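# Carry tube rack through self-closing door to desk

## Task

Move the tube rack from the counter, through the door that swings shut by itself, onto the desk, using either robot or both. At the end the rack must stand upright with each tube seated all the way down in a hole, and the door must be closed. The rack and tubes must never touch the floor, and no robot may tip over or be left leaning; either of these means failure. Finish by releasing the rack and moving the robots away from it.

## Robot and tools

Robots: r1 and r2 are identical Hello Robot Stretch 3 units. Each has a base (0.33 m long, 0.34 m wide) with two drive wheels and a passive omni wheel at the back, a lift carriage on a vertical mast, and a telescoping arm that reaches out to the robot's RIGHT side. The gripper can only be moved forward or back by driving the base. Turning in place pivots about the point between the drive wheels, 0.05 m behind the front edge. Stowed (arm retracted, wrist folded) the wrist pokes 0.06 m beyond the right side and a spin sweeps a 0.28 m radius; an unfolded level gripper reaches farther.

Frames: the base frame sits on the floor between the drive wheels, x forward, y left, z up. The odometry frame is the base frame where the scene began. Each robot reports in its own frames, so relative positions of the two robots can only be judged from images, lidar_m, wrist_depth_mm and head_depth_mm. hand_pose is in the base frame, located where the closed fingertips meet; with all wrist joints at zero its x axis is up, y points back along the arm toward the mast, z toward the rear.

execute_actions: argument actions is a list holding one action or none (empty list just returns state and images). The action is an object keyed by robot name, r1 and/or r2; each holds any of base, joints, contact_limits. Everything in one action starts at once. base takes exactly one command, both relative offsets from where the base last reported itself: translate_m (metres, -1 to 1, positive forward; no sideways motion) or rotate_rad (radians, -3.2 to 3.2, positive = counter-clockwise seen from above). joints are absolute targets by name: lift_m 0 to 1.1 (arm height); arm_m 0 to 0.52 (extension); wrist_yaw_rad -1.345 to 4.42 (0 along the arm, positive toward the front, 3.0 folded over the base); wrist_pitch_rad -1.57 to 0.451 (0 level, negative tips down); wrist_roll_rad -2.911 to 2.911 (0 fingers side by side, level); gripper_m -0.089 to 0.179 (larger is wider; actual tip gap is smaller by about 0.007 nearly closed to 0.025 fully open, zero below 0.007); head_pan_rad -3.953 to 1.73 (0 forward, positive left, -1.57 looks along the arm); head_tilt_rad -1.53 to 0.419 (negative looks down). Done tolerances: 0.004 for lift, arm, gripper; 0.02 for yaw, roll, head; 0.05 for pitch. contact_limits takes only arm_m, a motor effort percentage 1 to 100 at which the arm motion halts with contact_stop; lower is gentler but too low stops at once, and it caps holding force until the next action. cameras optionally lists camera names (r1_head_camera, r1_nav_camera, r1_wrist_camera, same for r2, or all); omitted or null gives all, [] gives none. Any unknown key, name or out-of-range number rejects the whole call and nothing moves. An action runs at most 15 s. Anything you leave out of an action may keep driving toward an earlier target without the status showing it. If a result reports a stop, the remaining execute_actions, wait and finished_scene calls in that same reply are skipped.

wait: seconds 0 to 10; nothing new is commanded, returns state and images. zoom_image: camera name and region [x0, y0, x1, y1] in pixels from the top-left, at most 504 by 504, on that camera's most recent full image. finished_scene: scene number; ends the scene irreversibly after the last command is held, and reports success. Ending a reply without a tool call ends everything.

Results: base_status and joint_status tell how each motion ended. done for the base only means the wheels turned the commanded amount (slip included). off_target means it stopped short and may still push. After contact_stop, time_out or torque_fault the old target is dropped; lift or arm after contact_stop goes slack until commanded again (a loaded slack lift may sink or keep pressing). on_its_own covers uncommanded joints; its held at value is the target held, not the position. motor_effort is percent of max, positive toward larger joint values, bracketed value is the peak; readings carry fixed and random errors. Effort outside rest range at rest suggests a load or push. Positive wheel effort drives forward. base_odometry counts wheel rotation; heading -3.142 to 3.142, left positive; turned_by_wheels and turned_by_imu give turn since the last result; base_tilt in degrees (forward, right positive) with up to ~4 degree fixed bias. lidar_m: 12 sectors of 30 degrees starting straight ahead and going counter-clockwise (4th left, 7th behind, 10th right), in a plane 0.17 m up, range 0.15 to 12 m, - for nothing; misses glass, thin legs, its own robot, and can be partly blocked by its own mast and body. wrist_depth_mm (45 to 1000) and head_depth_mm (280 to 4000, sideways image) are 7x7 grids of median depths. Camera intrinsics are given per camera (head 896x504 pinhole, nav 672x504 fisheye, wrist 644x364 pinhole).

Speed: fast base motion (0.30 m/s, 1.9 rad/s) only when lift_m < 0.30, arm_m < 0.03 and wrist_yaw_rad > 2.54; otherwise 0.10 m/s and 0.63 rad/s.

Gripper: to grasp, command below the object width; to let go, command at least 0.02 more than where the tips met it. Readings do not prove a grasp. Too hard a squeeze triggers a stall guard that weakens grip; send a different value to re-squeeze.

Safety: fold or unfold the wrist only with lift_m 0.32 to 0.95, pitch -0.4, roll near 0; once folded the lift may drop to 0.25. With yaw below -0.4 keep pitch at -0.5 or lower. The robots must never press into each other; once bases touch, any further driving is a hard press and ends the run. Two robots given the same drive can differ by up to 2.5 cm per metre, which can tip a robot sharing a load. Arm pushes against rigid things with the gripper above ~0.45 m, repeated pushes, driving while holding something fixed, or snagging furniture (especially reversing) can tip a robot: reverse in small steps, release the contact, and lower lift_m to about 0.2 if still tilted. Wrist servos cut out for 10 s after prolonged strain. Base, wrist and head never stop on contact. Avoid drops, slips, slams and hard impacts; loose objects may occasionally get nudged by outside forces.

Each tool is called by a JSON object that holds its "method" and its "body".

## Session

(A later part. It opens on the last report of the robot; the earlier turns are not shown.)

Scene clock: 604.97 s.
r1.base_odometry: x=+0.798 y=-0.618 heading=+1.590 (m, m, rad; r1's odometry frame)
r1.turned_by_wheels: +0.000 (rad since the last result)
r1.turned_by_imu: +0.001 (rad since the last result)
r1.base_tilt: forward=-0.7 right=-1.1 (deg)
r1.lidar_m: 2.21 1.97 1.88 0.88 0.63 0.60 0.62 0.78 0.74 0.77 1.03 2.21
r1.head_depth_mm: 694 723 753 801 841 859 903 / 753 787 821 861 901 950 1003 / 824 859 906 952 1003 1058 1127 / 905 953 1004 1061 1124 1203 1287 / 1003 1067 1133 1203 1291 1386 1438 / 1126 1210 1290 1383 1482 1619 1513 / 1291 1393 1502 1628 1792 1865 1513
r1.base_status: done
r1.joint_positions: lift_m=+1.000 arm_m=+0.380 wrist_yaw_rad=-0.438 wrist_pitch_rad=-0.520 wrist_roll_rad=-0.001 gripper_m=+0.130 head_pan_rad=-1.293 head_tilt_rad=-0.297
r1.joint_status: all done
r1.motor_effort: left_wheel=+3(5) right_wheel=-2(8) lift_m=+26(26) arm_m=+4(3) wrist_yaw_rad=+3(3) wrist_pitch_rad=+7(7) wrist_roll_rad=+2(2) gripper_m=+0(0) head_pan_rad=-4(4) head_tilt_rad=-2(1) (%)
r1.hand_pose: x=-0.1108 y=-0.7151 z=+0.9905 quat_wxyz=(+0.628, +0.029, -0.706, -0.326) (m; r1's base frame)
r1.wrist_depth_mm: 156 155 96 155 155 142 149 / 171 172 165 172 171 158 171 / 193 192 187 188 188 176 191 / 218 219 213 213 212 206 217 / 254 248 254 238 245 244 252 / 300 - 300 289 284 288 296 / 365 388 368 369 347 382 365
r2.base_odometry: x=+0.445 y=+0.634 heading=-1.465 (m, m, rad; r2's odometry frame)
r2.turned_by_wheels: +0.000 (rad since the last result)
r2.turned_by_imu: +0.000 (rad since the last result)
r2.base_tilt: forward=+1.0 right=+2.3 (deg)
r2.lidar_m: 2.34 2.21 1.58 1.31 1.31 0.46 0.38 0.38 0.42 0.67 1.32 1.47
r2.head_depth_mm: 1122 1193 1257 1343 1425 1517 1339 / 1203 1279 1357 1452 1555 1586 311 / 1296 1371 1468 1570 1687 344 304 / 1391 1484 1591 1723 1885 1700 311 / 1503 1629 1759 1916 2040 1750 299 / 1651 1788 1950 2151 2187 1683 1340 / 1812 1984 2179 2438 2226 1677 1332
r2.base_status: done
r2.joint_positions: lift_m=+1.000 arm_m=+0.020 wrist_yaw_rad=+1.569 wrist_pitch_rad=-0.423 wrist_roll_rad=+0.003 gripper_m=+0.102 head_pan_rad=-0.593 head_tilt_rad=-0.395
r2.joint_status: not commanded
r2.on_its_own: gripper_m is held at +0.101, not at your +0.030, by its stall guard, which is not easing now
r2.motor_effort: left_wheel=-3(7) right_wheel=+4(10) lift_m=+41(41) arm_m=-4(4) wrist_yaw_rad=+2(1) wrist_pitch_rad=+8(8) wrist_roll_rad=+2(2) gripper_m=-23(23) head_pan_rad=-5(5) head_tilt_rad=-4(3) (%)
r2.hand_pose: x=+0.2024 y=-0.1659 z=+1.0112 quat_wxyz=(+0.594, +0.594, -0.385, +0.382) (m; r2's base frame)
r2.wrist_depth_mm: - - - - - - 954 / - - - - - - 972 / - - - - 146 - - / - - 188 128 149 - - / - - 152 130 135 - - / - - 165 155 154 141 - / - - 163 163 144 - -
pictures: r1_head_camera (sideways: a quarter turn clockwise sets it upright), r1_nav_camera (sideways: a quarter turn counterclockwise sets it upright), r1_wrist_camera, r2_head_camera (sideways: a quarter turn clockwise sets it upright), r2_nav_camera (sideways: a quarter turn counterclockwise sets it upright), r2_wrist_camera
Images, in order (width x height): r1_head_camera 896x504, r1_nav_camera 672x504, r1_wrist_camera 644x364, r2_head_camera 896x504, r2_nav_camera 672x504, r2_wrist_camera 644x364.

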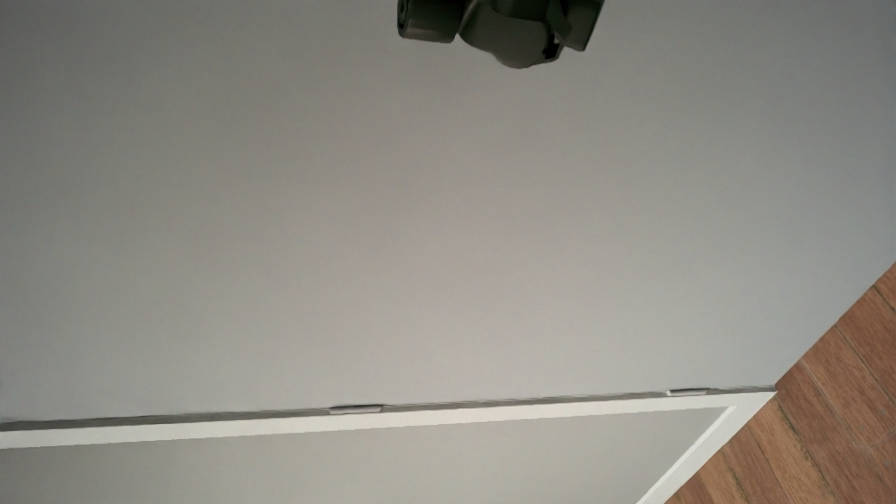

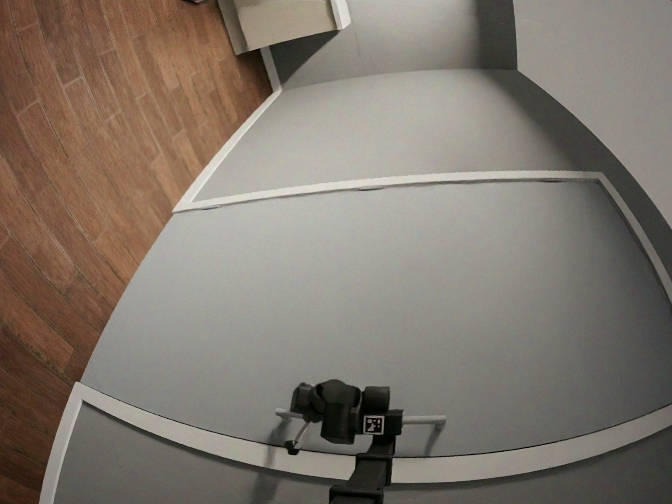

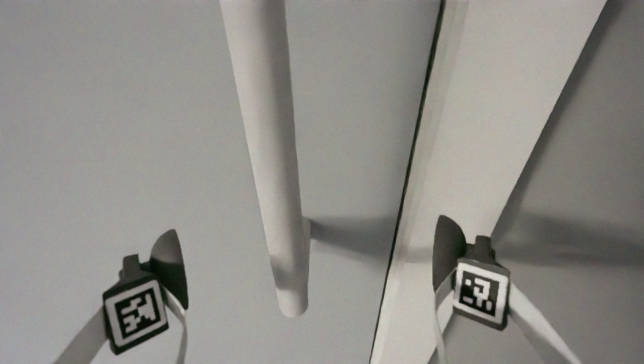

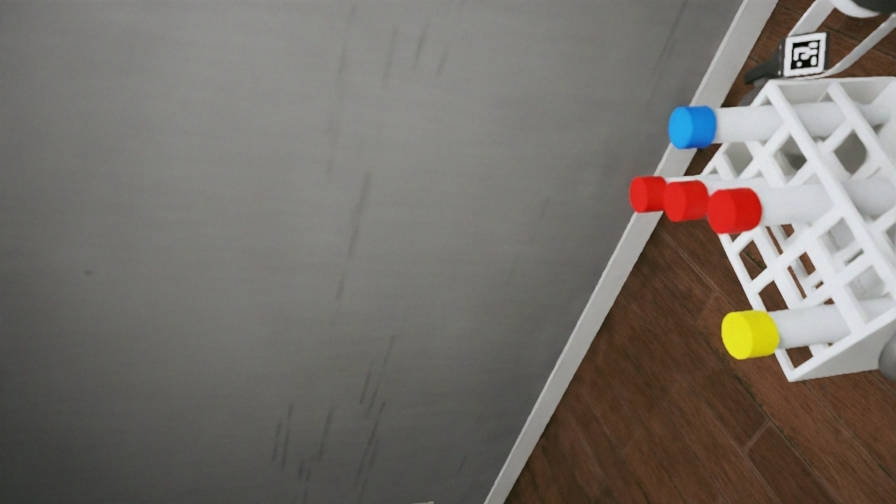

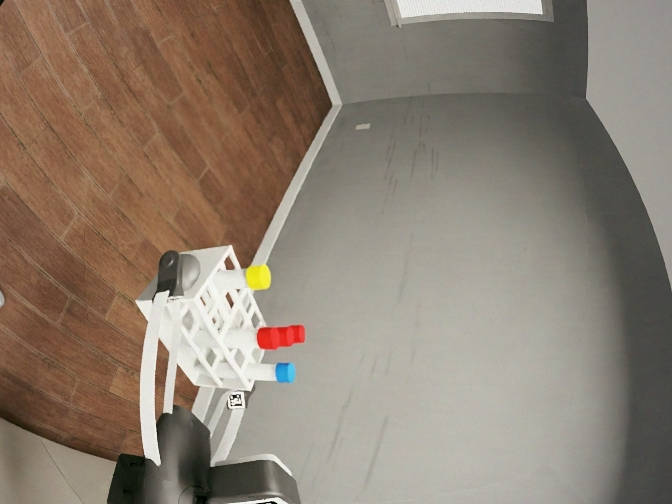

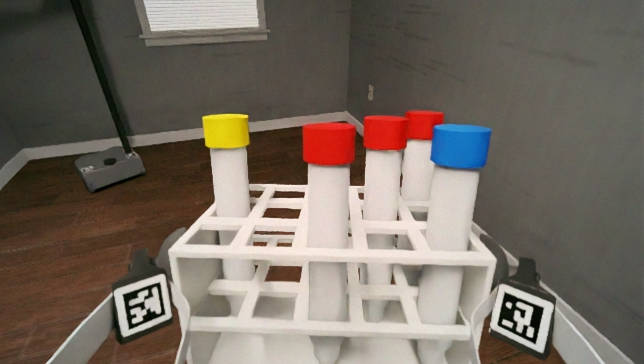

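{"method": "execute_actions", "body": {"actions": [{"r1": {"joints": {"arm_m": 0.42}, "contact_limits": {"arm_m": 15}}, "r2": {"base": {"rotate_rad": 0.15}}}], "cameras": ["r1_wrist_camera", "r2_nav_camera"]}}

Scene clock: 616.70 s.
r1.base_odometry: x=+0.798 y=-0.618 heading=+1.590 (m, m, rad; r1's odometry frame)
r1.turned_by_wheels: +0.000 (rad since the last result)
r1.turned_by_imu: +0.001 (rad since the last result)
r1.base_tilt: forward=-0.6 right=-1.0 (deg)
r1.lidar_m: 2.21 1.98 1.88 0.88 0.63 0.60 0.62 0.78 0.74 0.77 1.03 2.24
r1.head_depth_mm: 695 722 752 805 835 859 904 / 753 786 821 860 902 951 1004 / 822 861 904 952 1002 1062 1127 / 902 953 1005 1064 1129 1199 1288 / 1003 1065 1131 1204 1283 1383 1438 / 1129 1207 1290 1377 1484 1619 1516 / 1289 1395 1497 1629 1801 1867 1512
r1.base_status: not commanded
r1.joint_positions: lift_m=+1.000 arm_m=+0.420 wrist_yaw_rad=-0.438 wrist_pitch_rad=-0.520 wrist_roll_rad=-0.001 gripper_m=+0.130 head_pan_rad=-1.293 head_tilt_rad=-0.297
r1.joint_status: all done
r1.motor_effort: left_wheel=+3(3) right_wheel=-2(2) lift_m=+26(27) arm_m=+4(4) wrist_yaw_rad=+2(2) wrist_pitch_rad=+6(7) wrist_roll_rad=+2(2) gripper_m=+0(1) head_pan_rad=-4(3) head_tilt_rad=-1(1) (%)
r1.contact_limits: arm_m 15 (drawing in: default 26, maximum 42; extending or still: default 34, maximum 57)
r1.hand_pose: x=-0.1108 y=-0.7551 z=+0.9905 quat_wxyz=(+0.628, +0.029, -0.706, -0.326) (m; r1's base frame)
r1.wrist_depth_mm: 123 123 123 60 123 123 110 / 136 136 136 66 136 133 121 / 152 152 152 75 152 144 136 / 173 173 172 87 173 159 159 / 199 197 200 103 199 178 192 / 238 - 238 221 237 211 234 / 291 305 291 267 279 288 287
r2.base_odometry: x=+0.445 y=+0.634 heading=-1.315 (m, m, rad; r2's odometry frame)
r2.turned_by_wheels: +0.150 (rad since the last result)
r2.turned_by_imu: +0.149 (rad since the last result)
r2.base_tilt: forward=+1.0 right=+2.3 (deg)
r2.lidar_m: 2.77 2.21 1.46 1.31 0.68 0.42 0.38 0.38 0.46 0.86 1.32 1.61
r2.head_depth_mm: 1212 1276 1344 1426 1500 1576 1336 / 1316 1388 1481 1571 1675 1659 311 / 1446 1538 1631 1745 1856 344 305 / 1601 1708 1832 1981 2054 1708 311 / 1791 1928 2081 2255 2257 1748 298 / 2022 2207 2403 2660 2240 1685 1345 / 2336 2561 2754 2948 2234 1672 1334
r2.base_status: done
r2.joint_positions: lift_m=+1.000 arm_m=+0.020 wrist_yaw_rad=+1.569 wrist_pitch_rad=-0.423 wrist_roll_rad=+0.003 gripper_m=+0.102 head_pan_rad=-0.593 head_tilt_rad=-0.395
r2.joint_status: not commanded
r2.on_its_own: gripper_m is held at +0.101, not at your +0.030, by its stall guard, which is not easing now
r2.motor_effort: left_wheel=-3(9) right_wheel=+4(10) lift_m=+41(41) arm_m=-4(4) wrist_yaw_rad=+2(2) wrist_pitch_rad=+8(8) wrist_roll_rad=+3(2) gripper_m=-23(23) head_pan_rad=-4(5) head_tilt_rad=-3(3) (%)
r2.hand_pose: x=+0.2024 y=-0.1659 z=+1.0112 quat_wxyz=(+0.594, +0.594, -0.385, +0.382) (m; r2's base frame)
r2.wrist_depth_mm: - - - - - - - / - - - - - - - / - - - - 149 - - / - - 186 128 151 - - / - - 153 131 134 - - / - - 165 157 155 140 - / - - 163 165 148 - -
pictures: r1_wrist_camera, r2_nav_camera (sideways: a quarter turn counterclockwise sets it upright)
Images, in order (width x height): r1_wrist_camera 644x364, r2_nav_camera 672x504.

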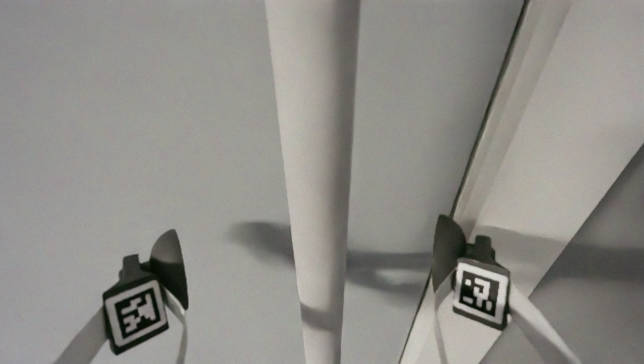

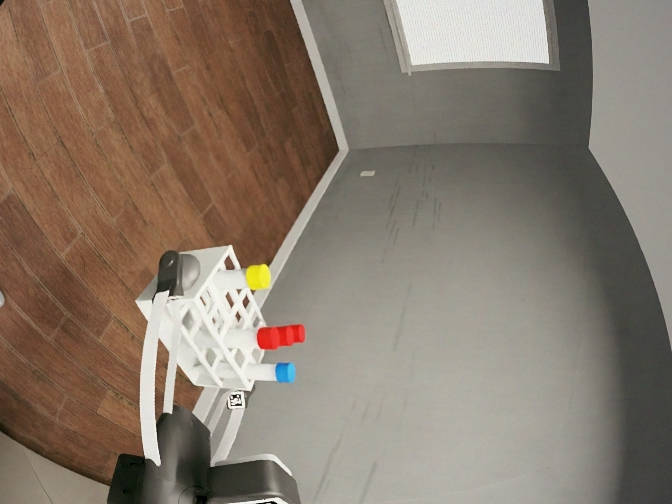

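{"method": "execute_actions", "body": {"actions": [{"r1": {"joints": {"arm_m": 0.44}, "contact_limits": {"arm_m": 15}}, "r2": {"base": {"translate_m": 0.9}}}], "cameras": ["r1_wrist_camera", "r2_nav_camera"]}}

Scene clock: 631.40 s.
r1.base_odometry: x=+0.798 y=-0.618 heading=+1.590 (m, m, rad; r1's odometry frame)
r1.turned_by_wheels: +0.000 (rad since the last result)
r1.turned_by_imu: +0.003 (rad since the last result)
r1.base_tilt: forward=-0.6 right=-1.0 (deg)
r1.lidar_m: 1.43 1.97 1.89 0.88 0.63 0.60 0.62 0.78 0.74 0.76 1.03 2.55
r1.head_depth_mm: 695 724 754 801 834 860 904 / 755 789 823 862 906 950 1005 / 824 863 904 953 1006 1060 1126 / 906 951 1008 1067 1129 1205 1289 / 1008 1064 1132 1209 1289 1387 1438 / 1132 1208 1292 1380 1491 1632 1517 / 1294 1389 1506 1636 1792 1861 1523
r1.base_status: not commanded
r1.joint_positions: lift_m=+1.000 arm_m=+0.439 wrist_yaw_rad=-0.444 wrist_pitch_rad=-0.530 wrist_roll_rad=+0.001 gripper_m=+0.130 head_pan_rad=-1.293 head_tilt_rad=-0.297
r1.joint_status: all done
r1.motor_effort: left_wheel=+7(7) right_wheel=-10(10) lift_m=+26(27) arm_m=+9(9) wrist_yaw_rad=+10(10) wrist_pitch_rad=+10(10) wrist_roll_rad=+1(2) gripper_m=-2(2) head_pan_rad=-4(4) head_tilt_rad=-2(2) (%)
r1.contact_limits: arm_m 15 (drawing in: default 26, maximum 42; extending or still: default 34, maximum 57)
r1.hand_pose: x=-0.1113 y=-0.7728 z=+0.9884 quat_wxyz=(+0.625, +0.030, -0.706, -0.331) (m; r1's base frame)
r1.wrist_depth_mm: 108 108 108 50 105 108 105 / 119 119 119 52 53 120 111 / 134 134 134 59 128 135 119 / 152 152 153 68 149 149 136 / 176 174 177 79 172 163 158 / 210 - 212 95 212 181 203 / 257 273 260 124 254 243 262
r2.base_odometry: x=+0.673 y=-0.237 heading=-1.315 (m, m, rad; r2's odometry frame)
r2.turned_by_wheels: +0.000 (rad since the last result)
r2.turned_by_imu: +0.006 (rad since the last result)
r2.base_tilt: forward=+1.0 right=+2.3 (deg)
r2.lidar_m: 1.89 1.44 1.64 1.46 1.48 1.41 1.26 1.27 1.28 1.15 1.16 1.40
r2.head_depth_mm: 1058 1111 1171 1235 1306 1390 1333 / 1154 1218 1286 1362 1456 1479 311 / 1259 1336 1430 1526 1630 344 305 / 1397 1491 1595 1721 1861 1705 311 / 1565 1678 1829 1984 2066 1752 299 / 1768 1903 2040 2247 2239 1687 1340 / 1700 1812 1940 2070 2111 1668 1327
r2.base_status: done
r2.joint_positions: lift_m=+1.000 arm_m=+0.020 wrist_yaw_rad=+1.569 wrist_pitch_rad=-0.423 wrist_roll_rad=+0.003 gripper_m=+0.102 head_pan_rad=-0.593 head_tilt_rad=-0.395
r2.joint_status: not commanded
r2.on_its_own: gripper_m is held at +0.101, not at your +0.030, by its stall guard, which is not easing now
r2.motor_effort: left_wheel=-3(4) right_wheel=+4(10) lift_m=+41(41) arm_m=-4(4) wrist_yaw_rad=+2(1) wrist_pitch_rad=+8(8) wrist_roll_rad=+2(3) gripper_m=-23(23) head_pan_rad=-5(5) head_tilt_rad=-3(3) (%)
r2.hand_pose: x=+0.2024 y=-0.1659 z=+1.0112 quat_wxyz=(+0.594, +0.594, -0.385, +0.382) (m; r2's base frame)
r2.wrist_depth_mm: - - - - - - 922 / - - - - - - 927 / - - - - 148 - 951 / - - 186 128 150 - 954 / - - 152 131 134 - 993 / - - 165 157 155 140 - / - - 163 164 147 - 944
pictures: r1_wrist_camera, r2_nav_camera (sideways: a quarter turn counterclockwise sets it upright)
Images, in order (width x height): r1_wrist_camera 644x364, r2_nav_camera 672x504.

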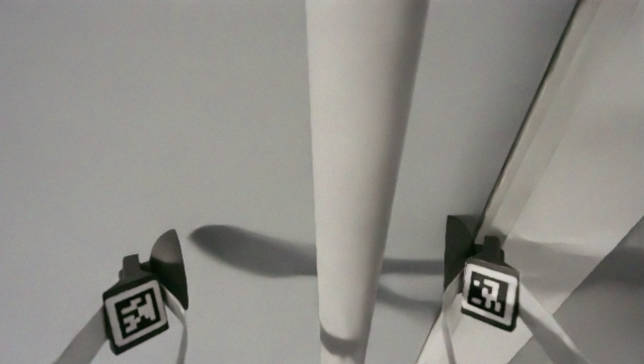

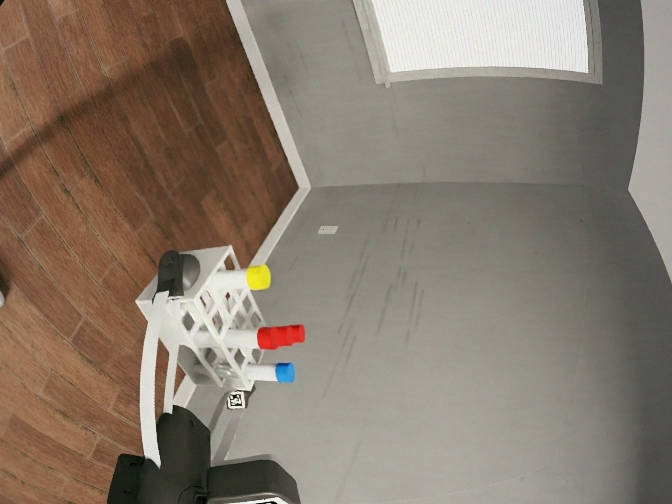

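{"method": "execute_actions", "body": {"actions": [{"r1": {"joints": {"arm_m": 0.432, "gripper_m": 0.01}, "contact_limits": {"arm_m": 40}}, "r2": {"base": {"translate_m": 0.8}}}], "cameras": ["r1_wrist_camera", "r2_nav_camera"]}}

Scene clock: 646.27 s.
r1.base_odometry: x=+0.798 y=-0.618 heading=+1.590 (m, m, rad; r1's odometry frame)
r1.turned_by_wheels: -0.001 (rad since the last result)
r1.turned_by_imu: +0.001 (rad since the last result)
r1.base_tilt: forward=-0.6 right=-1.0 (deg)
r1.lidar_m: 2.62 0.89 1.89 0.88 0.63 0.60 0.62 0.78 0.74 0.76 1.03 2.55
r1.head_depth_mm: 693 724 752 803 832 858 901 / 752 786 822 861 903 949 1003 / 820 861 903 952 1004 1061 1126 / 906 951 1004 1060 1128 1204 1289 / 1003 1064 1130 1201 1281 1388 1440 / 1131 1203 1287 1375 1482 1625 1520 / 1291 1386 1499 1637 1796 1863 1511
r1.base_status: not commanded
r1.joint_positions: lift_m=+1.000 arm_m=+0.432 wrist_yaw_rad=-0.481 wrist_pitch_rad=-0.528 wrist_roll_rad=+0.001 gripper_m=+0.010 head_pan_rad=-1.293 head_tilt_rad=-0.297
r1.joint_status: all done
r1.on_its_own: wrist_yaw_rad is held at -0.477, not at your -0.436, by its stall guard, which is not easing now
r1.motor_effort: left_wheel=-2(10) right_wheel=+4(13) lift_m=+26(26) arm_m=-1(6) wrist_yaw_rad=+5(29) wrist_pitch_rad=+9(10) wrist_roll_rad=+1(1) gripper_m=-9(87) head_pan_rad=-4(4) head_tilt_rad=-2(1) (%)
r1.contact_limits: arm_m 40 (drawing in: default 26, maximum 42; extending or still: default 34, maximum 57)
r1.hand_pose: x=-0.1184 y=-0.7624 z=+0.9887 quat_wxyz=(+0.619, +0.017, -0.707, -0.342) (m; r1's base frame)
r1.wrist_depth_mm: 109 110 109 50 114 115 104 / 121 122 121 56 126 125 115 / 134 136 137 63 143 136 130 / 153 154 157 72 162 151 152 / 176 178 180 82 188 171 190 / 206 211 208 97 214 205 235 / 251 256 277 132 275 274 296
r2.base_odometry: x=+0.875 y=-1.011 heading=-1.315 (m, m, rad; r2's odometry frame)
r2.turned_by_wheels: +0.000 (rad since the last result)
r2.turned_by_imu: +0.006 (rad since the last result)
r2.base_tilt: forward=+1.1 right=+2.3 (deg)
r2.lidar_m: 1.10 1.11 0.97 1.62 1.63 1.98 2.05 1.78 1.11 1.01 1.01 1.22
r2.head_depth_mm: 924 972 1020 1078 1140 1206 1266 / 1004 1062 1122 1190 1267 1281 311 / 1101 1167 1238 1327 1422 344 305 / 1203 1292 1388 1494 1630 1658 311 / 1148 1233 1330 1444 1587 1655 298 / 1053 1123 1208 1303 1414 1517 1339 / 975 1040 1104 1183 1276 1384 1336
r2.base_status: done
r2.joint_positions: lift_m=+1.000 arm_m=+0.020 wrist_yaw_rad=+1.569 wrist_pitch_rad=-0.423 wrist_roll_rad=+0.003 gripper_m=+0.102 head_pan_rad=-0.593 head_tilt_rad=-0.395
r2.joint_status: not commanded
r2.on_its_own: gripper_m is held at +0.101, not at your +0.030, by its stall guard, which is not easing now
r2.motor_effort: left_wheel=-4(5) right_wheel=+4(10) lift_m=+41(41) arm_m=-4(4) wrist_yaw_rad=+2(2) wrist_pitch_rad=+8(8) wrist_roll_rad=+2(2) gripper_m=-23(23) head_pan_rad=-5(5) head_tilt_rad=-3(3) (%)
r2.hand_pose: x=+0.2024 y=-0.1659 z=+1.0112 quat_wxyz=(+0.594, +0.594, -0.385, +0.382) (m; r2's base frame)
r2.wrist_depth_mm: 839 860 888 951 - - 810 / 879 942 975 - - - 809 / 967 - - - 147 - 814 / - - 187 128 150 - 843 / - - 152 130 135 - 832 / - - 165 157 155 140 863 / - - 163 164 148 - 823
pictures: r1_wrist_camera, r2_nav_camera (sideways: a quarter turn counterclockwise sets it upright)
Images, in order (width x height): r1_wrist_camera 644x364, r2_nav_camera 672x504.

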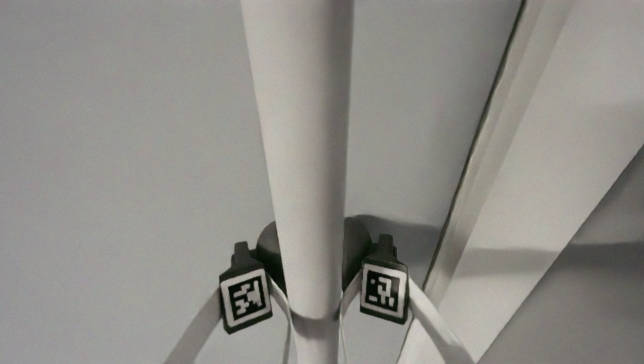

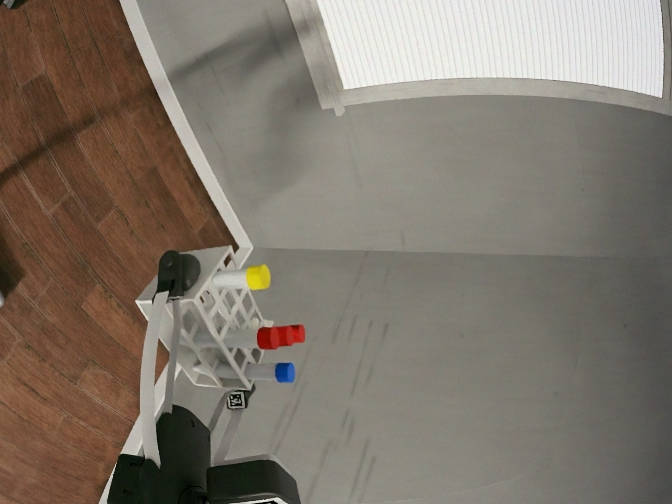

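{"method": "execute_actions", "body": {"actions": [{"r1": {"base": {"translate_m": 0.052}, "joints": {"arm_m": 0.374, "wrist_yaw_rad": -0.567}, "contact_limits": {"arm_m": 40}}, "r2": {"base": {"rotate_rad": 1.82}}}], "cameras": []}}

{"method": "execute_actions", "body": {"actions": [{"r1": {"base": {"translate_m": 0.057}, "joints": {"arm_m": 0.321, "wrist_yaw_rad": -0.654}, "contact_limits": {"arm_m": 40}}}], "cameras": ["r1_wrist_camera", "r1_nav_camera"]}}

Scene clock: 679.33 s.
r1.base_odometry: x=+0.797 y=-0.566 heading=+1.590 (m, m, rad; r1's odometry frame)
r1.turned_by_wheels: +0.000 (rad since the last result)
r1.turned_by_imu: +0.004 (rad since the last result)
r1.base_tilt: forward=-0.5 right=-1.0 (deg)
r1.lidar_m: 2.58 0.93 1.86 0.94 0.68 0.65 0.66 0.80 0.76 0.79 1.06 2.50
r1.head_depth_mm: 719 747 781 830 867 891 932 / 779 816 852 892 937 987 1036 / 852 894 937 989 1039 1101 1167 / 940 989 1041 1102 1172 1246 1337 / 1041 1105 1174 1246 1338 1439 1477 / 1166 1233 1331 1435 1556 1703 1524 / 1341 1446 1557 1697 1866 1867 1513
r1.base_status: done
r1.joint_positions: lift_m=+1.000 arm_m=+0.374 wrist_yaw_rad=-0.570 wrist_pitch_rad=-0.510 wrist_roll_rad=+0.001 gripper_m=+0.010 head_pan_rad=-1.293 head_tilt_rad=-0.297
r1.joint_status: all done
r1.motor_effort: left_wheel=+0(20) right_wheel=+0(14) lift_m=+26(26) arm_m=-4(10) wrist_yaw_rad=+4(28) wrist_pitch_rad=+3(9) wrist_roll_rad=+1(1) gripper_m=+1(9) head_pan_rad=-5(3) head_tilt_rad=-1(1) (%)
r1.contact_limits: arm_m 40 (drawing in: default 26, maximum 42; extending or still: default 34, maximum 57)
r1.hand_pose: x=-0.1359 y=-0.6975 z=+0.9926 quat_wxyz=(+0.606, -0.021, -0.707, -0.364) (m; r1's base frame)
r1.wrist_depth_mm: 168 172 178 125 188 185 204 / 184 189 195 141 208 209 228 / 202 209 218 218 230 240 259 / 227 235 243 246 259 281 299 / 256 266 280 282 300 331 355 / 293 310 322 - 352 400 434 / 347 368 403 436 449 508 558
r2.base_odometry: x=+0.875 y=-1.011 heading=+0.505 (m, m, rad; r2's odometry frame)
r2.turned_by_wheels: +1.820 (rad since the last result)
r2.turned_by_imu: +1.806 (rad since the last result)
r2.base_tilt: forward=+1.0 right=+2.3 (deg)
r2.lidar_m: 1.62 1.72 2.09 2.05 1.34 1.03 1.01 1.07 1.12 1.10 1.17 0.93
r2.head_depth_mm: 1232 1290 1341 1403 1455 1518 1340 / 1392 1431 1511 1617 1696 1632 311 / 1577 836 896 1780 1901 344 305 / 1530 826 1808 1996 2125 1704 311 / 1457 1542 1704 1846 2005 1753 298 / 1390 1479 1601 1748 1889 1681 1341 / 1320 1381 1508 1627 1768 1669 1338
r2.base_status: done
r2.joint_positions: lift_m=+1.000 arm_m=+0.020 wrist_yaw_rad=+1.569 wrist_pitch_rad=-0.423 wrist_roll_rad=+0.003 gripper_m=+0.102 head_pan_rad=-0.593 head_tilt_rad=-0.395
r2.joint_status: not commanded
r2.on_its_own: gripper_m is held at +0.101, not at your +0.030, by its stall guard, which is not easing now
r2.motor_effort: left_wheel=-3(8) right_wheel=+4(10) lift_m=+41(41) arm_m=-4(4) wrist_yaw_rad=+0(1) wrist_pitch_rad=+8(8) wrist_roll_rad=+3(2) gripper_m=-23(24) head_pan_rad=-4(5) head_tilt_rad=-3(3) (%)
r2.hand_pose: x=+0.2024 y=-0.1659 z=+1.0112 quat_wxyz=(+0.594, +0.594, -0.385, +0.382) (m; r2's base frame)
r2.wrist_depth_mm: - - - - - - - / - - - - - - - / - - - - 147 - - / - - 187 128 149 - - / - - 153 130 135 - - / - - 165 157 154 139 - / - - 163 164 144 - -
pictures: none
No camera images: the call's "cameras" was empty. Leave "cameras" out to get every camera's image.

Scene clock: 681.50 s.
r1.base_odometry: x=+0.796 y=-0.509 heading=+1.590 (m, m, rad; r1's odometry frame)
r1.turned_by_wheels: +0.000 (rad since the last result)
r1.turned_by_imu: +0.001 (rad since the last result)
r1.base_tilt: forward=-0.6 right=-1.1 (deg)
r1.lidar_m: 2.53 0.88 1.83 1.02 0.73 0.70 0.72 0.83 0.78 0.82 1.10 2.45
r1.head_depth_mm: 745 777 810 856 - 923 970 / 810 845 883 922 972 1021 1073 / 885 925 970 1024 1085 1143 1214 / 975 1025 1081 1142 1210 1292 1386 / 1084 1143 1217 1301 1389 1489 1507 / 1215 1296 1385 1499 1617 1732 1512 / 1387 1504 1616 1762 1938 1920 1505
r1.base_status: done
r1.joint_positions: lift_m=+1.000 arm_m=+0.321 wrist_yaw_rad=-0.651 wrist_pitch_rad=-0.511 wrist_roll_rad=+0.001 gripper_m=+0.010 head_pan_rad=-1.293 head_tilt_rad=-0.297
r1.joint_status: all done
r1.motor_effort: left_wheel=+1(7) right_wheel=-1(5) lift_m=+26(27) arm_m=-4(7) wrist_yaw_rad=-4(5) wrist_pitch_rad=+4(4) wrist_roll_rad=+1(1) gripper_m=+0(0) head_pan_rad=-4(4) head_tilt_rad=-2(2) (%)
r1.contact_limits: arm_m 40 (drawing in: default 26, maximum 42; extending or still: default 34, maximum 57)
r1.hand_pose: x=-0.1498 y=-0.6347 z=+0.9924 quat_wxyz=(+0.591, -0.049, -0.705, -0.388) (m; r1's base frame)
r1.wrist_depth_mm: 222 230 245 254 261 288 307 / 241 252 267 279 291 323 348 / 266 278 297 312 331 366 397 / 292 311 335 353 379 426 470 / 327 349 376 405 447 504 570 / 371 403 428 - 555 617 713 / 432 473 546 609 678 810 892
r2.base_odometry: x=+0.875 y=-1.011 heading=+0.505 (m, m, rad; r2's odometry frame)
r2.turned_by_wheels: +0.000 (rad since the last result)
r2.turned_by_imu: +0.000 (rad since the last result)
r2.base_tilt: forward=+1.0 right=+2.3 (deg)
r2.lidar_m: 1.62 1.72 2.09 2.05 1.34 1.03 1.01 1.07 1.12 1.10 1.17 0.88
r2.head_depth_mm: 1239 1285 1343 1402 1457 1521 1331 / 1404 1459 1525 1607 1702 1635 311 / 1554 787 840 1755 1892 344 304 / 1515 1654 1808 1991 2116 1679 311 / 1462 975 1690 1859 1998 1749 299 / 1387 1481 1601 1730 1887 1684 1307 / 1321 1387 1505 1625 1768 1670 1333
r2.base_status: not commanded
r2.joint_positions: lift_m=+1.000 arm_m=+0.020 wrist_yaw_rad=+1.569 wrist_pitch_rad=-0.423 wrist_roll_rad=+0.003 gripper_m=+0.102 head_pan_rad=-0.593 head_tilt_rad=-0.395
r2.joint_status: not commanded
r2.on_its_own: gripper_m is held at +0.101, not at your +0.030, by its stall guard, which is not easing now
r2.motor_effort: left_wheel=-3(3) right_wheel=+4(4) lift_m=+41(41) arm_m=-5(4) wrist_yaw_rad=+3(2) wrist_pitch_rad=+8(8) wrist_roll_rad=+2(2) gripper_m=-23(23) head_pan_rad=-5(5) head_tilt_rad=-3(3) (%)
r2.hand_pose: x=+0.2024 y=-0.1659 z=+1.0112 quat_wxyz=(+0.594, +0.594, -0.385, +0.382) (m; r2's base frame)
r2.wrist_depth_mm: - - - - - - - / - - - - - - - / - - - - 147 - - / - - 187 128 149 - - / - - 152 131 134 - - / - - 165 155 155 140 - / - - 164 164 143 - -
pictures: r1_nav_camera (sideways: a quarter turn counterclockwise sets it upright), r1_wrist_camera
Images, in order (width x height): r1_nav_camera 672x504, r1_wrist_camera 644x364.

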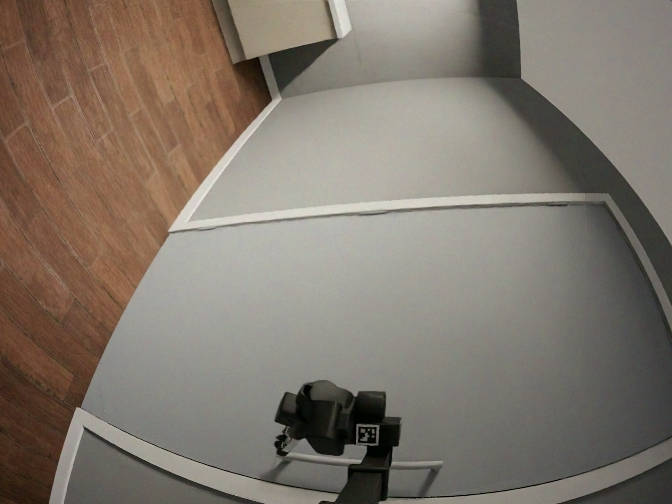

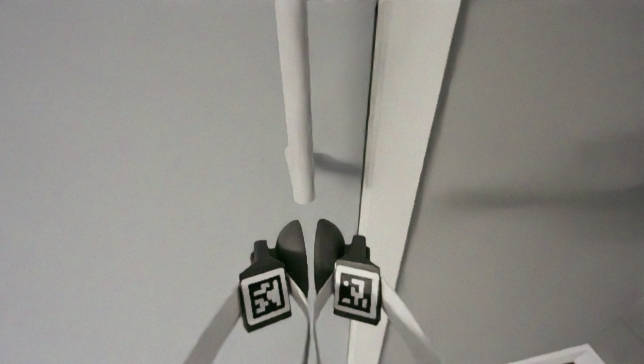

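{"method": "execute_actions", "body": {"actions": [{"r1": {"base": {"translate_m": -0.109}, "joints": {"arm_m": 0.40, "wrist_yaw_rad": -0.44, "gripper_m": 0.13}, "contact_limits": {"arm_m": 15}}}], "cameras": ["r1_wrist_camera"]}}

{"method": "execute_actions", "body": {"actions": [{"r1": {"joints": {"arm_m": 0.442}, "contact_limits": {"arm_m": 15}}}], "cameras": ["r1_wrist_camera"]}}

Scene clock: 693.60 s.
r1.base_odometry: x=+0.798 y=-0.618 heading=+1.590 (m, m, rad; r1's odometry frame)
r1.turned_by_wheels: +0.000 (rad since the last result)
r1.turned_by_imu: +0.001 (rad since the last result)
r1.base_tilt: forward=-0.6 right=-1.2 (deg)
r1.lidar_m: 2.63 0.97 1.89 0.88 0.63 0.60 0.62 0.78 0.74 0.77 1.03 2.56
r1.head_depth_mm: 695 724 754 800 838 860 903 / 754 789 822 862 903 953 1002 / 824 862 905 953 1007 1067 1128 / 907 953 1005 1066 1131 1202 1290 / 1007 1066 1135 1203 1293 1391 1442 / 1133 1204 1291 1382 1487 1633 1513 / 1293 1394 1503 1637 1802 1865 1518
r1.base_status: done
r1.joint_positions: lift_m=+1.000 arm_m=+0.400 wrist_yaw_rad=-0.443 wrist_pitch_rad=-0.511 wrist_roll_rad=+0.001 gripper_m=+0.130 head_pan_rad=-1.293 head_tilt_rad=-0.297
r1.joint_status: all done
r1.motor_effort: left_wheel=+1(4) right_wheel=+0(4) lift_m=+26(27) arm_m=+4(5) wrist_yaw_rad=+3(5) wrist_pitch_rad=+4(4) wrist_roll_rad=+1(1) gripper_m=+0(78) head_pan_rad=-3(3) head_tilt_rad=-2(2) (%)
r1.contact_limits: arm_m 15 (drawing in: default 26, maximum 42; extending or still: default 34, maximum 57)
r1.hand_pose: x=-0.1123 y=-0.7358 z=+0.9924 quat_wxyz=(+0.628, +0.024, -0.707, -0.325) (m; r1's base frame)
r1.wrist_depth_mm: 138 139 136 133 139 131 126 / 153 153 150 147 153 142 142 / 171 171 171 164 171 156 167 / 194 194 194 184 195 176 193 / 224 220 223 212 224 203 224 / 265 - 264 249 260 254 263 / 315 336 324 311 310 339 321
r2.base_odometry: x=+0.875 y=-1.011 heading=+0.505 (m, m, rad; r2's odometry frame)
r2.turned_by_wheels: +0.000 (rad since the last result)
r2.turned_by_imu: +0.001 (rad since the last result)
r2.base_tilt: forward=+1.0 right=+2.3 (deg)
r2.lidar_m: 1.62 1.72 2.10 2.05 1.34 1.03 1.01 1.07 1.12 1.10 1.17 0.97
r2.head_depth_mm: 1233 1289 1343 1393 1457 1525 1342 / 1386 1393 1488 1609 1688 1632 311 / 1574 1668 978 1812 1897 344 305 / 1537 870 1809 1990 2125 1491 311 / 1467 1555 1711 1850 2000 1745 299 / 1389 1473 1598 1741 1888 1686 1341 / 1323 1381 1493 1632 1768 1663 1336
r2.base_status: not commanded
r2.joint_positions: lift_m=+1.000 arm_m=+0.020 wrist_yaw_rad=+1.569 wrist_pitch_rad=-0.423 wrist_roll_rad=+0.003 gripper_m=+0.102 head_pan_rad=-0.593 head_tilt_rad=-0.395
r2.joint_status: not commanded
r2.on_its_own: gripper_m is held at +0.101, not at your +0.030, by its stall guard, which is not easing now
r2.motor_effort: left_wheel=-3(3) right_wheel=+4(4) lift_m=+41(41) arm_m=-5(4) wrist_yaw_rad=+1(2) wrist_pitch_rad=+8(8) wrist_roll_rad=+2(2) gripper_m=-22(23) head_pan_rad=-5(5) head_tilt_rad=-3(3) (%)
r2.hand_pose: x=+0.2024 y=-0.1659 z=+1.0112 quat_wxyz=(+0.594, +0.594, -0.385, +0.382) (m; r2's base frame)
r2.wrist_depth_mm: - - - - - - - / - - - - - - - / - - - - 146 - - / - - 186 128 150 - - / - - 152 131 135 - - / - - 164 156 155 139 - / - - 163 163 144 - -
pictures: r1_wrist_camera
Images, in order (width x height): r1_wrist_camera 644x364.

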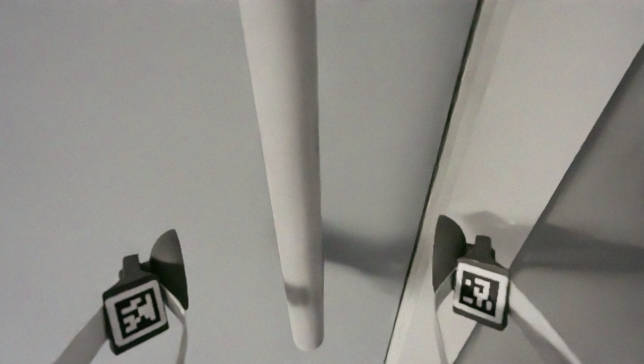

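Scene clock: 694.97 s.
r1.base_odometry: x=+0.798 y=-0.618 heading=+1.590 (m, m, rad; r1's odometry frame)
r1.turned_by_wheels: +0.000 (rad since the last result)
r1.turned_by_imu: +0.001 (rad since the last result)
r1.base_tilt: forward=-0.6 right=-1.1 (deg)
r1.lidar_m: 2.62 0.97 1.88 0.88 0.63 0.60 0.62 0.78 0.74 0.77 1.03 2.55
r1.head_depth_mm: 697 726 757 805 836 860 905 / 757 788 826 863 904 952 1005 / 826 865 909 955 1006 1066 1131 / 908 955 1010 1067 1138 1203 1285 / 1006 1068 1130 1217 1293 1394 1447 / 1141 1208 1297 1386 1498 1637 1518 / 1312 1401 1511 1651 1801 1864 1513
r1.base_status: not commanded
r1.joint_positions: lift_m=+1.000 arm_m=+0.441 wrist_yaw_rad=-0.452 wrist_pitch_rad=-0.528 wrist_roll_rad=+0.001 gripper_m=+0.130 head_pan_rad=-1.293 head_tilt_rad=-0.297
r1.joint_status: all done
r1.on_its_own: wrist_yaw_rad is at rest, and its effort (+15) is outside its rest range (-12 to +12)
r1.motor_effort: left_wheel=+7(7) right_wheel=-13(13) lift_m=+27(26) arm_m=+11(10) wrist_yaw_rad=+15(14) wrist_pitch_rad=+9(10) wrist_roll_rad=+1(1) gripper_m=-4(3) head_pan_rad=-4(4) head_tilt_rad=-1(2) (%)
r1.contact_limits: arm_m 15 (drawing in: default 26, maximum 42; extending or still: default 34, maximum 57)
r1.hand_pose: x=-0.1130 y=-0.7742 z=+0.9887 quat_wxyz=(+0.624, +0.027, -0.706, -0.333) (m; r1's base frame)
r1.wrist_depth_mm: 106 107 107 103 105 108 104 / 118 118 118 53 50 120 111 / 132 132 133 60 60 134 119 / 150 150 151 69 145 148 135 / 174 171 175 81 172 162 158 / 206 - 209 100 211 - 205 / 249 269 258 236 257 243 263
r2.base_odometry: x=+0.875 y=-1.011 heading=+0.505 (m, m, rad; r2's odometry frame)
r2.turned_by_wheels: +0.000 (rad since the last result)
r2.turned_by_imu: +0.000 (rad since the last result)
r2.base_tilt: forward=+1.1 right=+2.3 (deg)
r2.lidar_m: 1.61 1.72 2.09 2.05 1.34 1.03 1.01 1.07 1.12 1.10 1.17 0.97
r2.head_depth_mm: 1240 1288 1344 1402 1465 1519 1341 / 1389 1383 1494 1619 1696 1644 311 / 1579 1656 977 1865 1898 344 305 / 1537 874 1820 1982 2139 1501 311 / 1467 1558 1700 1851 2001 1748 299 / 1395 1475 1605 1736 1879 1685 1338 / 1314 1382 1507 1623 1774 1673 1340
r2.base_status: not commanded
r2.joint_positions: lift_m=+1.000 arm_m=+0.020 wrist_yaw_rad=+1.569 wrist_pitch_rad=-0.423 wrist_roll_rad=+0.003 gripper_m=+0.102 head_pan_rad=-0.593 head_tilt_rad=-0.395
r2.joint_status: not commanded
r2.on_its_own: gripper_m is held at +0.101, not at your +0.030, by its stall guard, which is not easing now
r2.motor_effort: left_wheel=-3(3) right_wheel=+4(4) lift_m=+41(41) arm_m=-4(4) wrist_yaw_rad=+1(1) wrist_pitch_rad=+8(8) wrist_roll_rad=+2(2) gripper_m=-23(23) head_pan_rad=-4(4) head_tilt_rad=-3(3) (%)
r2.hand_pose: x=+0.2024 y=-0.1659 z=+1.0112 quat_wxyz=(+0.594, +0.594, -0.385, +0.382) (m; r2's base frame)
r2.wrist_depth_mm: - - - - - - - / - - - - - - - / - - - - 147 - - / - - 187 128 150 - - / - - 153 131 135 - - / - - 164 155 154 141 - / - - 165 163 144 - -
pictures: r1_wrist_camera
Images, in order (width x height): r1_wrist_camera 644x364.

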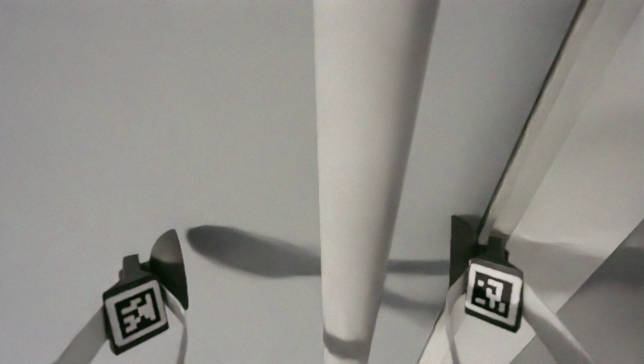

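Back at the handle. This time I'll back the arm off the door slightly and close the gripper harder.

{"method": "execute_actions", "body": {"actions": [{"r1": {"joints": {"arm_m": 0.434, "gripper_m": -0.04}, "contact_limits": {"arm_m": 40}}}], "cameras": ["r1_wrist_camera"]}}

Scene clock: 701.13 s.
r1.base_odometry: x=+0.798 y=-0.618 heading=+1.590 (m, m, rad; r1's odometry frame)
r1.turned_by_wheels: -0.001 (rad since the last result)
r1.turned_by_imu: +0.000 (rad since the last result)
r1.base_tilt: forward=-0.7 right=-1.0 (deg)
r1.lidar_m: 2.63 0.97 1.88 0.88 0.63 0.60 0.62 0.78 0.74 0.77 1.03 2.55
r1.head_depth_mm: 696 725 756 801 834 859 903 / 752 788 825 863 904 951 1003 / 823 863 907 955 1003 1063 1133 / 904 953 1007 1063 1132 1208 1289 / 1009 1069 1133 1208 1293 1392 1439 / 1133 1205 1295 1379 1494 1637 1519 / 1295 1392 1508 1641 1798 1861 1511
r1.base_status: not commanded
r1.joint_positions: lift_m=+1.000 arm_m=+0.434 wrist_yaw_rad=-0.491 wrist_pitch_rad=-0.535 wrist_roll_rad=+0.002 gripper_m=-0.036 head_pan_rad=-1.293 head_tilt_rad=-0.297
r1.joint_status: gripper_m off_target (ended at -0.036, target -0.040); the others done
r1.on_its_own: wrist_yaw_rad is held at -0.486, not at your -0.440, by its stall guard, which is not easing now
r1.motor_effort: left_wheel=-3(13) right_wheel=+3(16) lift_m=+26(26) arm_m=+0(8) wrist_yaw_rad=+5(36) wrist_pitch_rad=+12(12) wrist_roll_rad=+0(1) gripper_m=-25(98) head_pan_rad=-4(4) head_tilt_rad=-1(1) (%)
r1.contact_limits: arm_m 40 (drawing in: default 26, maximum 42; extending or still: default 34, maximum 57)
r1.hand_pose: x=-0.1196 y=-0.7624 z=+0.9873 quat_wxyz=(+0.616, +0.016, -0.707, -0.347) (m; r1's base frame)
r1.wrist_depth_mm: 108 109 108 49 114 115 104 / 119 120 122 54 126 126 115 / 133 135 136 61 142 136 130 / 151 153 156 70 162 152 153 / 174 177 180 82 189 174 196 / 205 210 206 98 216 207 240 / 252 256 281 134 280 282 305
r2.base_odometry: x=+0.875 y=-1.011 heading=+0.505 (m, m, rad; r2's odometry frame)
r2.turned_by_wheels: +0.000 (rad since the last result)
r2.turned_by_imu: +0.001 (rad since the last result)
r2.base_tilt: forward=+1.0 right=+2.3 (deg)
r2.lidar_m: 1.62 1.72 2.09 2.05 1.34 1.03 1.01 1.07 1.12 1.10 1.17 0.97
r2.head_depth_mm: 1238 1290 1336 1401 1460 1522 1344 / 1384 1383 1493 1610 1694 1642 311 / 1571 1658 974 1864 1906 344 305 / 1538 874 1804 1979 2132 1496 311 / 1469 1561 1699 1856 2003 1755 298 / 1392 1471 1609 1733 1894 1676 1344 / 1325 1380 1507 1629 1763 1670 1336
r2.base_status: not commanded
r2.joint_positions: lift_m=+1.000 arm_m=+0.020 wrist_yaw_rad=+1.569 wrist_pitch_rad=-0.423 wrist_roll_rad=+0.003 gripper_m=+0.102 head_pan_rad=-0.593 head_tilt_rad=-0.395
r2.joint_status: not commanded
r2.on_its_own: gripper_m is held at +0.101, not at your +0.030, by its stall guard, which is not easing now
r2.motor_effort: left_wheel=-3(3) right_wheel=+4(4) lift_m=+41(41) arm_m=-4(4) wrist_yaw_rad=+1(2) wrist_pitch_rad=+8(8) wrist_roll_rad=+2(3) gripper_m=-22(23) head_pan_rad=-5(4) head_tilt_rad=-3(3) (%)
r2.hand_pose: x=+0.2024 y=-0.1659 z=+1.0112 quat_wxyz=(+0.594, +0.594, -0.385, +0.382) (m; r2's base frame)
r2.wrist_depth_mm: - - - - - - - / - - - - - - - / - - - - 147 - - / - - 187 128 149 - - / - - 152 131 134 - - / - - 166 156 155 140 - / - - 164 163 144 - -
pictures: r1_wrist_camera
Images, in order (width x height): r1_wrist_camera 644x364.

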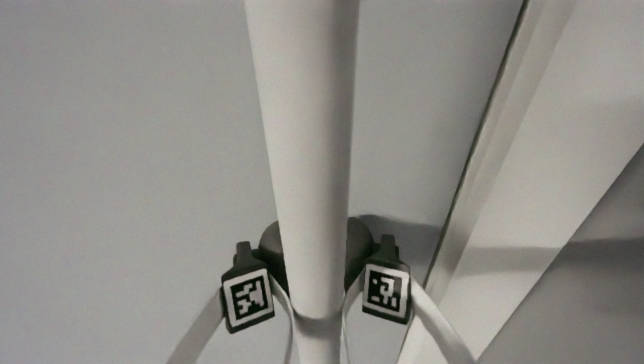

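{"method": "execute_actions", "body": {"actions": [{"r1": {"base": {"translate_m": 0.052}, "joints": {"arm_m": 0.376, "wrist_yaw_rad": -0.572}, "contact_limits": {"arm_m": 40}}}], "cameras": ["r1_wrist_camera"]}}

Scene clock: 708.57 s.
r1.base_odometry: x=+0.797 y=-0.566 heading=+1.590 (m, m, rad; r1's odometry frame)
r1.turned_by_wheels: +0.000 (rad since the last result)
r1.turned_by_imu: -0.004 (rad since the last result)
r1.base_tilt: forward=-0.5 right=-1.0 (deg)
r1.lidar_m: 2.57 0.93 1.86 0.95 0.68 0.65 0.67 0.80 0.72 0.72 1.02 2.51
r1.head_depth_mm: 671 699 727 770 808 823 862 / 734 765 799 834 876 918 968 / 809 844 889 933 982 1042 1099 / 898 944 999 1058 1120 1192 1278 / 1014 1075 1142 1215 1300 1403 1451 / 1148 1227 1315 1424 1521 1677 1516 / 1327 1431 1541 1679 1847 1860 1512
r1.base_status: done
r1.joint_positions: lift_m=+1.000 arm_m=+0.376 wrist_yaw_rad=-0.566 wrist_pitch_rad=-0.521 wrist_roll_rad=+0.001 gripper_m=-0.027 head_pan_rad=-1.293 head_tilt_rad=-0.297
r1.joint_status: all done
r1.on_its_own: gripper_m is held at -0.028, not at your -0.040, by its stall guard, which is not easing now
r1.motor_effort: left_wheel=+1(24) right_wheel=+1(15) lift_m=+27(27) arm_m=-6(13) wrist_yaw_rad=-7(25) wrist_pitch_rad=+7(13) wrist_roll_rad=+0(1) gripper_m=-15(22) head_pan_rad=-4(4) head_tilt_rad=-1(2) (%)
r1.contact_limits: arm_m 40 (drawing in: default 26, maximum 42; extending or still: default 34, maximum 57)
r1.hand_pose: x=-0.1343 y=-0.6987 z=+0.9902 quat_wxyz=(+0.605, -0.016, -0.707, -0.366) (m; r1's base frame)
r1.wrist_depth_mm: 120 121 121 64 128 180 202 / 131 133 133 71 141 208 226 / 147 149 150 80 159 238 258 / 165 168 172 91 184 281 299 / 188 192 197 104 221 334 352 / 220 226 233 120 352 406 436 / 267 274 299 290 439 511 573
r2.base_odometry: x=+0.875 y=-1.011 heading=+0.505 (m, m, rad; r2's odometry frame)
r2.turned_by_wheels: +0.000 (rad since the last result)
r2.turned_by_imu: +0.001 (rad since the last result)
r2.base_tilt: forward=+1.1 right=+2.2 (deg)
r2.lidar_m: 1.57 1.72 2.09 2.05 1.34 1.03 1.01 1.07 1.12 1.10 1.17 0.93
r2.head_depth_mm: 1239 1282 1346 1397 1462 1521 1341 / 1403 1425 1512 1614 1701 1638 311 / 1572 832 902 1790 1896 344 305 / 1531 828 1808 1986 2126 1701 311 / 1471 1543 1697 1847 1998 1743 299 / 1384 1471 1605 1733 1893 1680 1341 / 1303 1352 1467 1570 1710 1677 1338
r2.base_status: not commanded
r2.joint_positions: lift_m=+1.000 arm_m=+0.020 wrist_yaw_rad=+1.569 wrist_pitch_rad=-0.423 wrist_roll_rad=+0.003 gripper_m=+0.102 head_pan_rad=-0.593 head_tilt_rad=-0.395
r2.joint_status: not commanded
r2.on_its_own: gripper_m is held at +0.101, not at your +0.030, by its stall guard, which is not easing now
r2.motor_effort: left_wheel=-3(3) right_wheel=+4(4) lift_m=+41(41) arm_m=-4(4) wrist_yaw_rad=+2(1) wrist_pitch_rad=+8(8) wrist_roll_rad=+3(2) gripper_m=-22(23) head_pan_rad=-5(4) head_tilt_rad=-3(3) (%)
r2.hand_pose: x=+0.2024 y=-0.1659 z=+1.0112 quat_wxyz=(+0.594, +0.594, -0.385, +0.382) (m; r2's base frame)
r2.wrist_depth_mm: - - - - - - - / - - - - - - - / - - - - 146 - - / - - 188 128 149 - - / - - 153 130 135 - - / - - 165 156 154 141 - / - - 164 163 144 - -
pictures: r1_wrist_camera
Images, in order (width x height): r1_wrist_camera 644x364.

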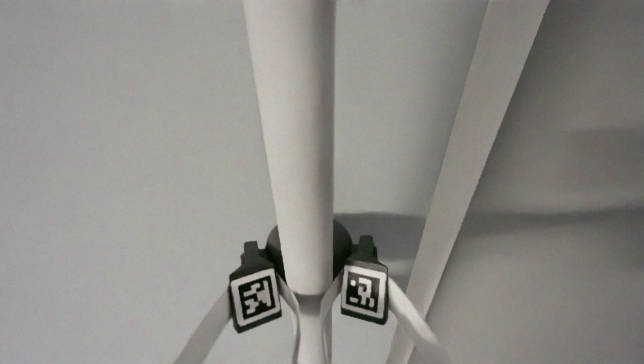

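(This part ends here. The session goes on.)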